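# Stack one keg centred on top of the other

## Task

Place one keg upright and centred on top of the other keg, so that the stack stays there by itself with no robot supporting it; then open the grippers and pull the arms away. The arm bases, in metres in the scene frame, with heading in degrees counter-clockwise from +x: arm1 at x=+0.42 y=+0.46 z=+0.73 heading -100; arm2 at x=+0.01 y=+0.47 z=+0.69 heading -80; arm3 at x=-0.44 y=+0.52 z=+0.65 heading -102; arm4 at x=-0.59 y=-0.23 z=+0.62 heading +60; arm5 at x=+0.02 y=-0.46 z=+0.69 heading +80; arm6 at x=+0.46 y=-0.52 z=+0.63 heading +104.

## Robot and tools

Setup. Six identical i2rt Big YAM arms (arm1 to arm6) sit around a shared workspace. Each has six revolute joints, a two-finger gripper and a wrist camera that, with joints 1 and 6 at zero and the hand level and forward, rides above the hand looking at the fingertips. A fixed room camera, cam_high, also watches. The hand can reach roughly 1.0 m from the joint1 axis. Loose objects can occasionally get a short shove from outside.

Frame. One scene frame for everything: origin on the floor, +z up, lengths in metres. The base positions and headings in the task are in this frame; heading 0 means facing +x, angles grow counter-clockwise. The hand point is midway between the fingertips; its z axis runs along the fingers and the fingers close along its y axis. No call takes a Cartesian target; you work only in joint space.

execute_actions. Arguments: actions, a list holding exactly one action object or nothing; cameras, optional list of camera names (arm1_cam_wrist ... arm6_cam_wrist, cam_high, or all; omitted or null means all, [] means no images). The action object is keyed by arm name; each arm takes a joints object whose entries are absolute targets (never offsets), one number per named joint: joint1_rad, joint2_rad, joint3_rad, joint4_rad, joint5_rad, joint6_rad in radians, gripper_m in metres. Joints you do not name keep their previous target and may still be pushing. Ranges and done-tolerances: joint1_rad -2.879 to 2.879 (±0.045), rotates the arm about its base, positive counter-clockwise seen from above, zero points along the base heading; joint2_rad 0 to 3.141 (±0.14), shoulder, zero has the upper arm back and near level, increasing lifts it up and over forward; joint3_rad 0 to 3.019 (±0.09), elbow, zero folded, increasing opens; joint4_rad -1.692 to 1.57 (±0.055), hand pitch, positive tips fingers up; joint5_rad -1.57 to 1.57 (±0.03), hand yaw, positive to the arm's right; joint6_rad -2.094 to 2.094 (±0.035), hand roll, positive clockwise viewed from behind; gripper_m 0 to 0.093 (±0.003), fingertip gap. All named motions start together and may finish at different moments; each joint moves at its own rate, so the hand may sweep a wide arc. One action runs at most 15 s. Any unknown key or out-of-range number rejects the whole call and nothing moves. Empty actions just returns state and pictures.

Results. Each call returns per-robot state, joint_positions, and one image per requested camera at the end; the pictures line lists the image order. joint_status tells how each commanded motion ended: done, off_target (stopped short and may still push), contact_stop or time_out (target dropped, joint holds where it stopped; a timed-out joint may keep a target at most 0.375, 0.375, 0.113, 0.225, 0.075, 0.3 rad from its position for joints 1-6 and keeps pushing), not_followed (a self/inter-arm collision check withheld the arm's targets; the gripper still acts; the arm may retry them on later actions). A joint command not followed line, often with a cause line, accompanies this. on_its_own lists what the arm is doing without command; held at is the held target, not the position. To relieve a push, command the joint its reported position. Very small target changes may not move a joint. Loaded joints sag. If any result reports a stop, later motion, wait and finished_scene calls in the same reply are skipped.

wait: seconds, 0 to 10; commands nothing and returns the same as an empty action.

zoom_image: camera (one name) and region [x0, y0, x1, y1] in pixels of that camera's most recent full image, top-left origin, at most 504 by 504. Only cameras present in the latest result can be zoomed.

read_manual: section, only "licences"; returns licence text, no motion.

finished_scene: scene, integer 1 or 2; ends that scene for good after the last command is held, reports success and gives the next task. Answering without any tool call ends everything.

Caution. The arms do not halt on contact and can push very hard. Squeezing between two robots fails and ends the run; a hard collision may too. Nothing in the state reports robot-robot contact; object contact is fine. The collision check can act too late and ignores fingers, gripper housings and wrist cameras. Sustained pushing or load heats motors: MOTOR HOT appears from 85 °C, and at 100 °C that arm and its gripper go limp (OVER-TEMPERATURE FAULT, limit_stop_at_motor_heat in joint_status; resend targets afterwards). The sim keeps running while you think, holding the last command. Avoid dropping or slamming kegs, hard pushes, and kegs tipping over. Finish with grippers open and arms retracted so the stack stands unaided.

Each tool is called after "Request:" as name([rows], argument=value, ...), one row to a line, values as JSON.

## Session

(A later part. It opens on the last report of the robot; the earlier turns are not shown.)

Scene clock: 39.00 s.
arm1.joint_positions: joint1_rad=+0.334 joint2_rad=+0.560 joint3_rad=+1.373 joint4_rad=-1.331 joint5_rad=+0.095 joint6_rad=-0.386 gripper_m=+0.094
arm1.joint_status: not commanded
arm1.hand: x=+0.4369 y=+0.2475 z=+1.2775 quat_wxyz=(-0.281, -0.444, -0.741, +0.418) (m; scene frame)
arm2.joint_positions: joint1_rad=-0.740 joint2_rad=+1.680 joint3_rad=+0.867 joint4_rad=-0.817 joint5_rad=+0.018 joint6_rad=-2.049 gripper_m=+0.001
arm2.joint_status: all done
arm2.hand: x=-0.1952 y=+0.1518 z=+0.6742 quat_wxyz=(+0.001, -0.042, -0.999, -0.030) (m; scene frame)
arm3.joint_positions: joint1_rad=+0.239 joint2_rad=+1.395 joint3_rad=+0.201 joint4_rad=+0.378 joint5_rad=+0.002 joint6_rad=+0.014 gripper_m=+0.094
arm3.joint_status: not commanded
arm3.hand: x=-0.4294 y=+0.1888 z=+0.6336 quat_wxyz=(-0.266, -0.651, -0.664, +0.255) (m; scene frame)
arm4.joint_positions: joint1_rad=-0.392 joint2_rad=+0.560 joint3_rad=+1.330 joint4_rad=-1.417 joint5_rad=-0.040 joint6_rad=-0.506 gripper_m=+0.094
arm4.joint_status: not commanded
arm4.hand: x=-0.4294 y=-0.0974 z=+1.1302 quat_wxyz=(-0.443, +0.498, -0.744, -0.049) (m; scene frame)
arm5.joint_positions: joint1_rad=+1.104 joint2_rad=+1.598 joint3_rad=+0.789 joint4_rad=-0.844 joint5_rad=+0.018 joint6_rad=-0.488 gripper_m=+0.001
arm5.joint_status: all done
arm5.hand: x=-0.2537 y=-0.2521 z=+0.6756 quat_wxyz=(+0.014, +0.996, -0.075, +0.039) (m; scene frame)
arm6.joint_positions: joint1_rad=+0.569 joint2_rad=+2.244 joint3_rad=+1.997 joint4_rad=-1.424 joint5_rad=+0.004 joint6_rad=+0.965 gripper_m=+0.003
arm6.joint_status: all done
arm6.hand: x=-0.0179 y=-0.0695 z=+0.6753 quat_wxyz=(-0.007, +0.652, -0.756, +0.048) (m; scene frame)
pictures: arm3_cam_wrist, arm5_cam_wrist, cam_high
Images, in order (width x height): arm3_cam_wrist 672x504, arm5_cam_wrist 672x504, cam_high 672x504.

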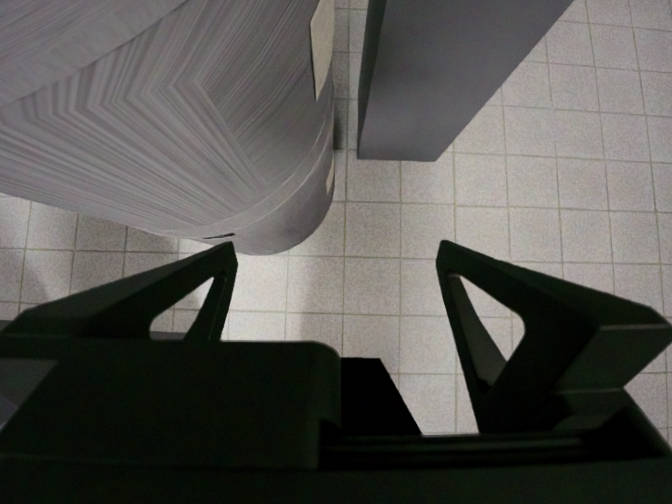

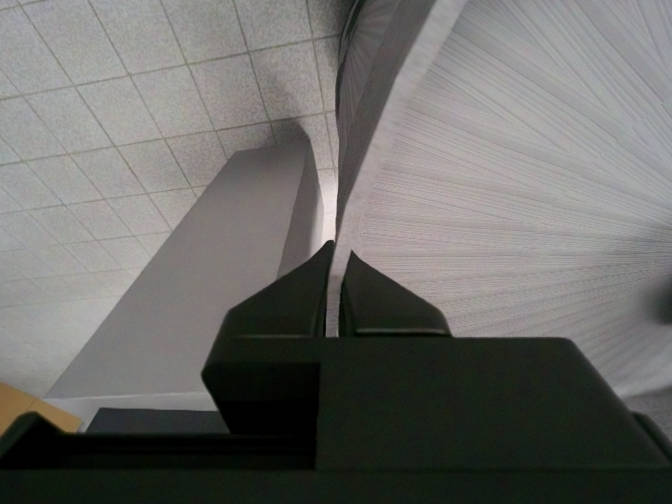

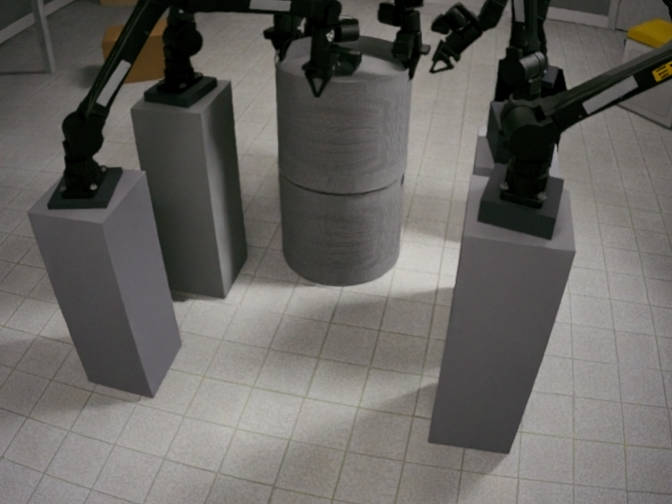

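Nearly seated. Ease and release.

Request:
execute_actions([
  {"arm6":{"joints":{"joint1_rad":0.569,"joint2_rad":2.25,"joint3_rad":1.995,"joint4_rad":-1.424}},"arm5":{"joints":{"joint1_rad":1.104,"joint2_rad":1.605,"joint3_rad":0.789,"joint4_rad":-0.844}},"arm2":{"joints":{"joint1_rad":-0.74,"joint2_rad":1.68,"joint3_rad":0.867,"joint4_rad":-0.817}}},
], cameras=[])

Request:
execute_actions([
  {"arm6":{"joints":{"gripper_m":0.06}},"arm5":{"joints":{"gripper_m":0.06}},"arm2":{"joints":{"gripper_m":0.06}}},
], cameras=[])

Request:
execute_actions([
  {"arm6":{"joints":{"joint2_rad":2.15,"joint3_rad":2.25,"joint4_rad":-1.67}},"arm5":{"joints":{"joint2_rad":1.3,"joint3_rad":1.05,"joint4_rad":-1.3}},"arm2":{"joints":{"joint2_rad":1.36,"joint3_rad":1.09,"joint4_rad":-1.3}}},
], cameras=["cam_high","arm3_cam_wrist"])

Request:
zoom_image(camera="cam_high", region=[260, 140, 430, 230])

Scene clock: 39.97 s.
arm1.joint_positions: joint1_rad=+0.334 joint2_rad=+0.560 joint3_rad=+1.373 joint4_rad=-1.331 joint5_rad=+0.095 joint6_rad=-0.386 gripper_m=+0.094
arm1.joint_status: not commanded
arm1.hand: x=+0.4369 y=+0.2475 z=+1.2775 quat_wxyz=(-0.281, -0.444, -0.741, +0.418) (m; scene frame)
arm2.joint_positions: joint1_rad=-0.730 joint2_rad=+1.694 joint3_rad=+0.857 joint4_rad=-0.812 joint5_rad=-0.003 joint6_rad=-2.042 gripper_m=+0.001
arm2.joint_status: all done
arm2.hand: x=-0.1860 y=+0.1528 z=+0.6668 quat_wxyz=(-0.012, -0.041, -0.999, -0.033) (m; scene frame)
arm3.joint_positions: joint1_rad=+0.239 joint2_rad=+1.395 joint3_rad=+0.201 joint4_rad=+0.378 joint5_rad=+0.002 joint6_rad=+0.014 gripper_m=+0.094
arm3.joint_status: not commanded
arm3.hand: x=-0.4294 y=+0.1888 z=+0.6336 quat_wxyz=(-0.266, -0.651, -0.664, +0.255) (m; scene frame)
arm4.joint_positions: joint1_rad=-0.392 joint2_rad=+0.560 joint3_rad=+1.330 joint4_rad=-1.417 joint5_rad=-0.040 joint6_rad=-0.506 gripper_m=+0.094
arm4.joint_status: not commanded
arm4.hand: x=-0.4294 y=-0.0974 z=+1.1302 quat_wxyz=(-0.443, +0.498, -0.744, -0.049) (m; scene frame)
arm5.joint_positions: joint1_rad=+1.095 joint2_rad=+1.608 joint3_rad=+0.776 joint4_rad=-0.843 joint5_rad=+0.018 joint6_rad=-0.493 gripper_m=+0.001
arm5.joint_status: all done
arm5.hand: x=-0.2453 y=-0.2545 z=+0.6693 quat_wxyz=(+0.020, +0.996, -0.077, +0.049) (m; scene frame)
arm6.joint_positions: joint1_rad=+0.562 joint2_rad=+2.244 joint3_rad=+1.980 joint4_rad=-1.424 joint5_rad=+0.000 joint6_rad=+0.958 gripper_m=+0.005
arm6.joint_status: all done
arm6.hand: x=-0.0108 y=-0.0707 z=+0.6693 quat_wxyz=(-0.005, +0.652, -0.756, +0.057) (m; scene frame)
pictures: none
No camera images: the call's "cameras" was empty. Leave "cameras" out to get every camera's image.

Scene clock: 40.70 s.
arm1.joint_positions: joint1_rad=+0.334 joint2_rad=+0.560 joint3_rad=+1.373 joint4_rad=-1.331 joint5_rad=+0.095 joint6_rad=-0.386 gripper_m=+0.094
arm1.joint_status: not commanded
arm1.hand: x=+0.4369 y=+0.2475 z=+1.2775 quat_wxyz=(-0.281, -0.444, -0.741, +0.418) (m; scene frame)
arm2.joint_positions: joint1_rad=-0.730 joint2_rad=+1.695 joint3_rad=+0.857 joint4_rad=-0.812 joint5_rad=-0.002 joint6_rad=-2.042 gripper_m=+0.060
arm2.joint_status: all done
arm2.hand: x=-0.1861 y=+0.1530 z=+0.6666 quat_wxyz=(-0.012, -0.041, -0.999, -0.033) (m; scene frame)
arm3.joint_positions: joint1_rad=+0.239 joint2_rad=+1.395 joint3_rad=+0.201 joint4_rad=+0.378 joint5_rad=+0.002 joint6_rad=+0.014 gripper_m=+0.094
arm3.joint_status: not commanded
arm3.hand: x=-0.4294 y=+0.1888 z=+0.6336 quat_wxyz=(-0.266, -0.651, -0.664, +0.255) (m; scene frame)
arm4.joint_positions: joint1_rad=-0.392 joint2_rad=+0.560 joint3_rad=+1.330 joint4_rad=-1.417 joint5_rad=-0.040 joint6_rad=-0.506 gripper_m=+0.094
arm4.joint_status: not commanded
arm4.hand: x=-0.4294 y=-0.0974 z=+1.1302 quat_wxyz=(-0.443, +0.498, -0.744, -0.049) (m; scene frame)
arm5.joint_positions: joint1_rad=+1.096 joint2_rad=+1.606 joint3_rad=+0.776 joint4_rad=-0.845 joint5_rad=+0.003 joint6_rad=-0.493 gripper_m=+0.060
arm5.joint_status: all done
arm5.hand: x=-0.2469 y=-0.2570 z=+0.6700 quat_wxyz=(+0.027, +0.996, -0.077, +0.045) (m; scene frame)
arm6.joint_positions: joint1_rad=+0.562 joint2_rad=+2.243 joint3_rad=+1.980 joint4_rad=-1.424 joint5_rad=+0.000 joint6_rad=+0.995 gripper_m=+0.060
arm6.joint_status: all done
arm6.hand: x=-0.0110 y=-0.0707 z=+0.6700 quat_wxyz=(-0.007, +0.638, -0.768, +0.057) (m; scene frame)
pictures: none
No camera images: the call's "cameras" was empty. Leave "cameras" out to get every camera's image.

Scene clock: 42.07 s.
arm1.joint_positions: joint1_rad=+0.334 joint2_rad=+0.560 joint3_rad=+1.373 joint4_rad=-1.331 joint5_rad=+0.095 joint6_rad=-0.386 gripper_m=+0.094
arm1.joint_status: not commanded
arm1.hand: x=+0.4369 y=+0.2475 z=+1.2775 quat_wxyz=(-0.281, -0.444, -0.741, +0.418) (m; scene frame)
arm2.joint_positions: joint1_rad=-0.730 joint2_rad=+1.363 joint3_rad=+1.070 joint4_rad=-1.287 joint5_rad=-0.002 joint6_rad=-2.042 gripper_m=+0.060
arm2.joint_status: all done
arm2.hand: x=-0.1836 y=+0.1522 z=+0.8563 quat_wxyz=(+0.005, -0.041, -0.999, -0.003) (m; scene frame)
arm3.joint_positions: joint1_rad=+0.239 joint2_rad=+1.395 joint3_rad=+0.201 joint4_rad=+0.378 joint5_rad=+0.002 joint6_rad=+0.014 gripper_m=+0.094
arm3.joint_status: not commanded
arm3.hand: x=-0.4294 y=+0.1888 z=+0.6336 quat_wxyz=(-0.266, -0.651, -0.664, +0.255) (m; scene frame)
arm4.joint_positions: joint1_rad=-0.392 joint2_rad=+0.560 joint3_rad=+1.330 joint4_rad=-1.417 joint5_rad=-0.040 joint6_rad=-0.506 gripper_m=+0.094
arm4.joint_status: not commanded
arm4.hand: x=-0.4294 y=-0.0974 z=+1.1302 quat_wxyz=(-0.443, +0.498, -0.744, -0.049) (m; scene frame)
arm5.joint_positions: joint1_rad=+1.096 joint2_rad=+1.286 joint3_rad=+1.037 joint4_rad=-1.290 joint5_rad=+0.002 joint6_rad=-0.492 gripper_m=+0.060
arm5.joint_status: all done
arm5.hand: x=-0.2655 y=-0.2430 z=+0.8629 quat_wxyz=(-0.010, +0.997, -0.078, -0.013) (m; scene frame)
arm6.joint_positions: joint1_rad=+0.562 joint2_rad=+2.136 joint3_rad=+2.224 joint4_rad=-1.653 joint5_rad=+0.000 joint6_rad=+0.996 gripper_m=+0.060
arm6.joint_status: all done
arm6.hand: x=-0.0201 y=-0.0620 z=+0.8304 quat_wxyz=(+0.000, +0.638, -0.770, -0.004) (m; scene frame)
pictures: arm3_cam_wrist, cam_high
Images, in order (width x height): arm3_cam_wrist 672x504, cam_high 672x504.

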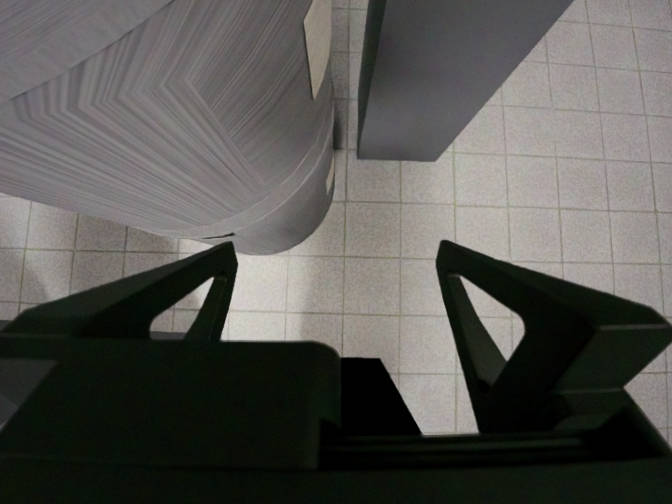

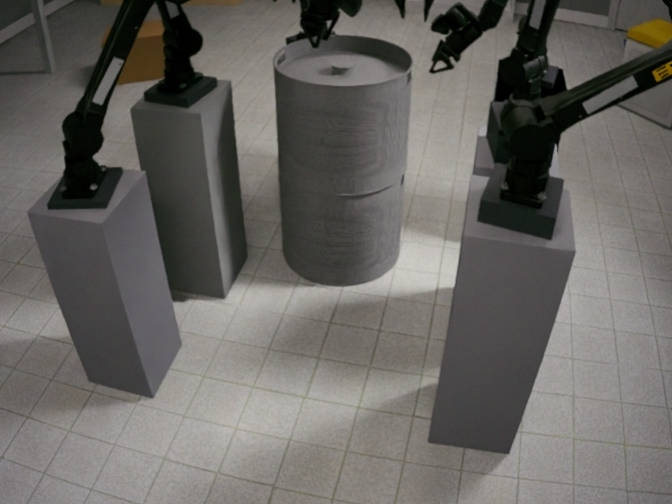

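Region (260, 140, 430, 230) of cam_high's 672x504 image, scaled by 2.965, with more detail than that image has; it fills the top 267 rows of this view, and the rest is white.

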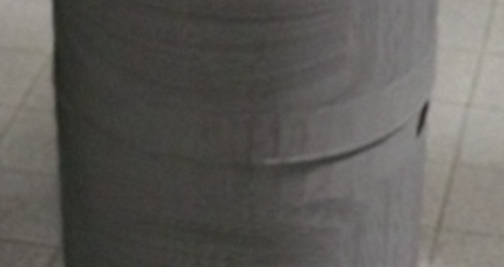

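Request:
wait(seconds=2)

Request:
zoom_image(camera="arm3_cam_wrist", region=[200, 0, 400, 260])

Scene clock: 44.17 s.
arm1.joint_positions: joint1_rad=+0.334 joint2_rad=+0.560 joint3_rad=+1.373 joint4_rad=-1.331 joint5_rad=+0.095 joint6_rad=-0.386 gripper_m=+0.094
arm1.joint_status: not commanded
arm1.hand: x=+0.4369 y=+0.2475 z=+1.2775 quat_wxyz=(-0.281, -0.444, -0.741, +0.418) (m; scene frame)
arm2.joint_positions: joint1_rad=-0.730 joint2_rad=+1.363 joint3_rad=+1.070 joint4_rad=-1.287 joint5_rad=-0.002 joint6_rad=-2.042 gripper_m=+0.060
arm2.joint_status: all done
arm2.hand: x=-0.1836 y=+0.1522 z=+0.8563 quat_wxyz=(+0.005, -0.041, -0.999, -0.003) (m; scene frame)
arm3.joint_positions: joint1_rad=+0.239 joint2_rad=+1.395 joint3_rad=+0.201 joint4_rad=+0.378 joint5_rad=+0.002 joint6_rad=+0.014 gripper_m=+0.094
arm3.joint_status: not commanded
arm3.hand: x=-0.4294 y=+0.1888 z=+0.6336 quat_wxyz=(-0.266, -0.651, -0.664, +0.255) (m; scene frame)
arm4.joint_positions: joint1_rad=-0.392 joint2_rad=+0.560 joint3_rad=+1.330 joint4_rad=-1.417 joint5_rad=-0.040 joint6_rad=-0.506 gripper_m=+0.094
arm4.joint_status: not commanded
arm4.hand: x=-0.4294 y=-0.0974 z=+1.1302 quat_wxyz=(-0.443, +0.498, -0.744, -0.049) (m; scene frame)
arm5.joint_positions: joint1_rad=+1.096 joint2_rad=+1.286 joint3_rad=+1.037 joint4_rad=-1.290 joint5_rad=+0.002 joint6_rad=-0.492 gripper_m=+0.060
arm5.joint_status: all done
arm5.hand: x=-0.2655 y=-0.2430 z=+0.8629 quat_wxyz=(-0.010, +0.997, -0.078, -0.013) (m; scene frame)
arm6.joint_positions: joint1_rad=+0.562 joint2_rad=+2.136 joint3_rad=+2.224 joint4_rad=-1.653 joint5_rad=+0.000 joint6_rad=+0.996 gripper_m=+0.060
arm6.joint_status: all done
arm6.hand: x=-0.0201 y=-0.0620 z=+0.8304 quat_wxyz=(+0.000, +0.638, -0.770, -0.004) (m; scene frame)
wait: 2.00 s; at rest by 0.17 s
pictures: arm1_cam_wrist, arm2_cam_wrist, arm3_cam_wrist, arm4_cam_wrist, arm5_cam_wrist, arm6_cam_wrist, cam_high
Images, in order (width x height): arm1_cam_wrist 672x504, arm2_cam_wrist 672x504, arm3_cam_wrist 672x504, arm4_cam_wrist 672x504, arm5_cam_wrist 672x504, arm6_cam_wrist 672x504, cam_high 672x504.

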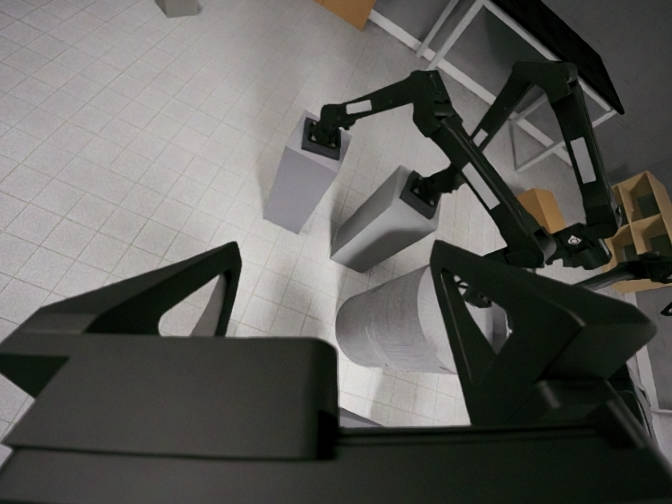

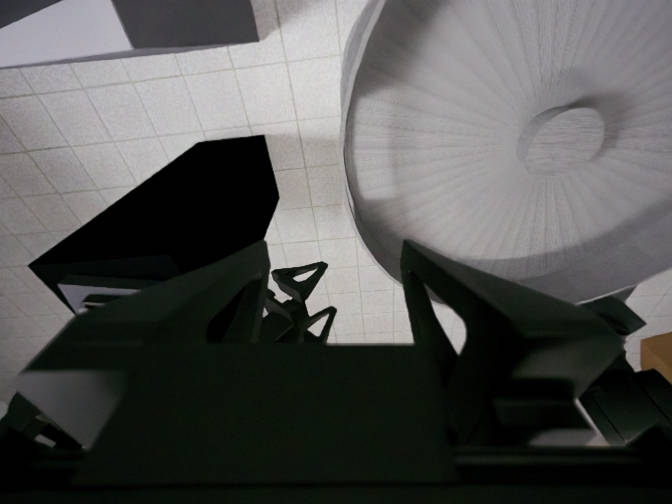

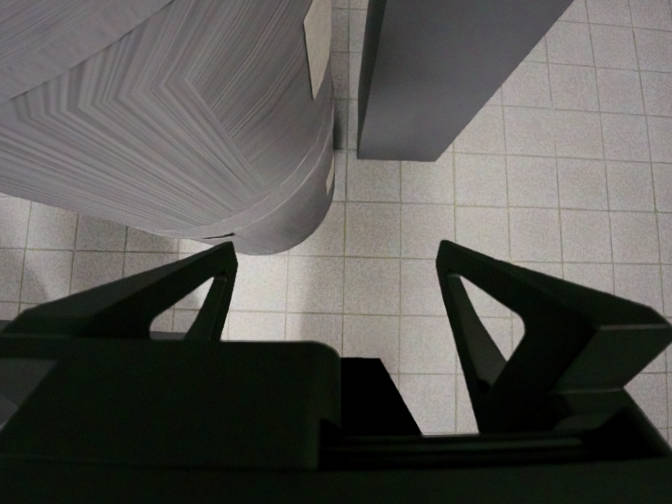

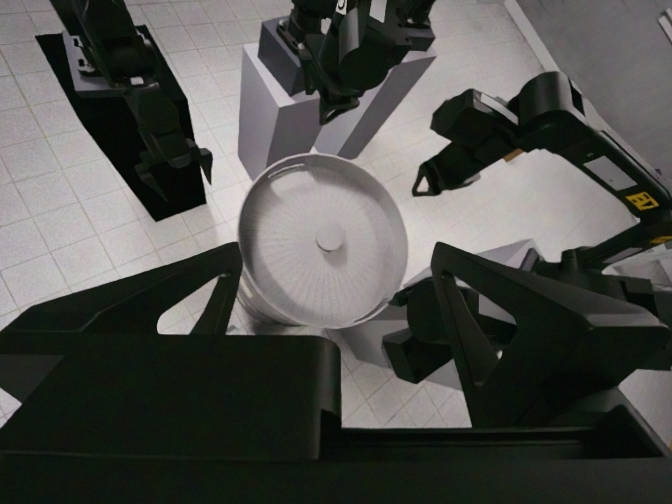

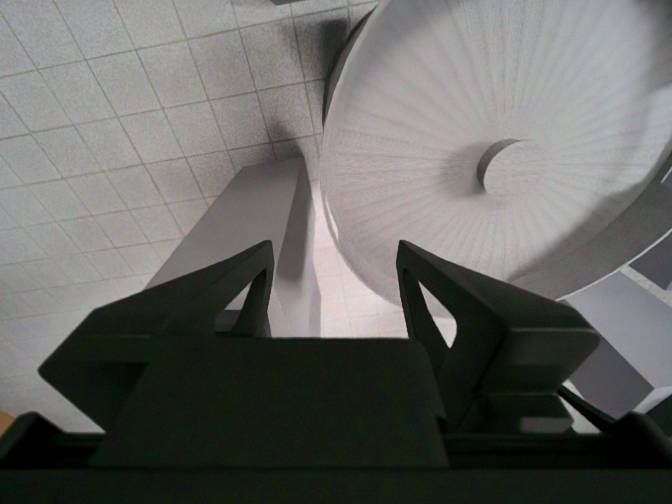

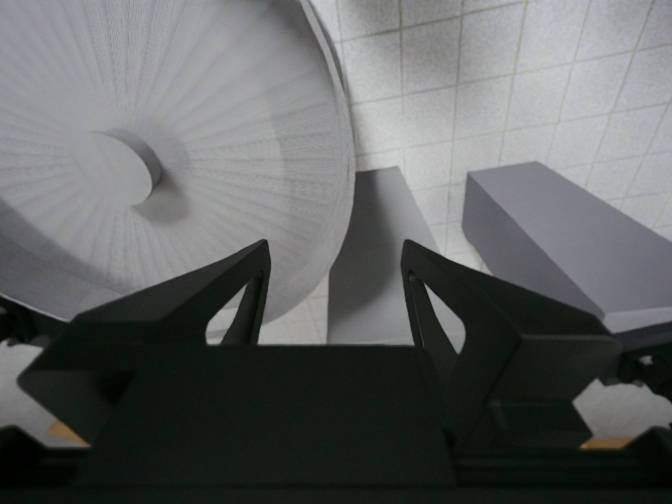

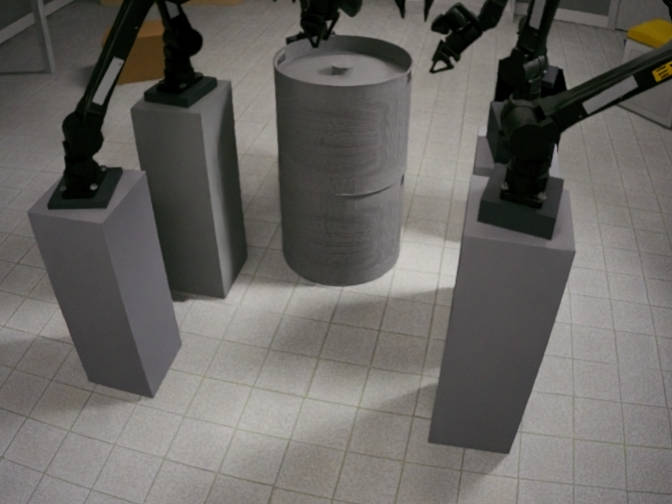

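Region (200, 0, 400, 260) of arm3_cam_wrist's 672x504 image, scaled by 1.938, with more detail than that image has; it fills the left 388 columns of this view, and the rest is white.

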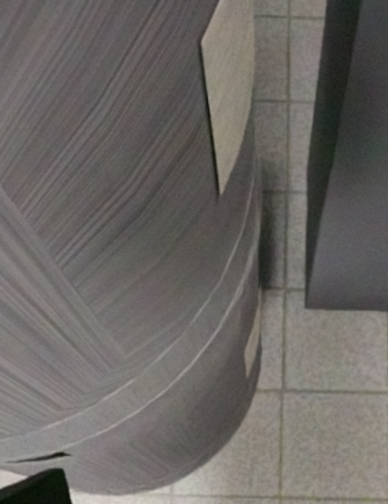

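Stable and upright.

Request:
finished_scene(scene=2)

The scene is finished: the task was done.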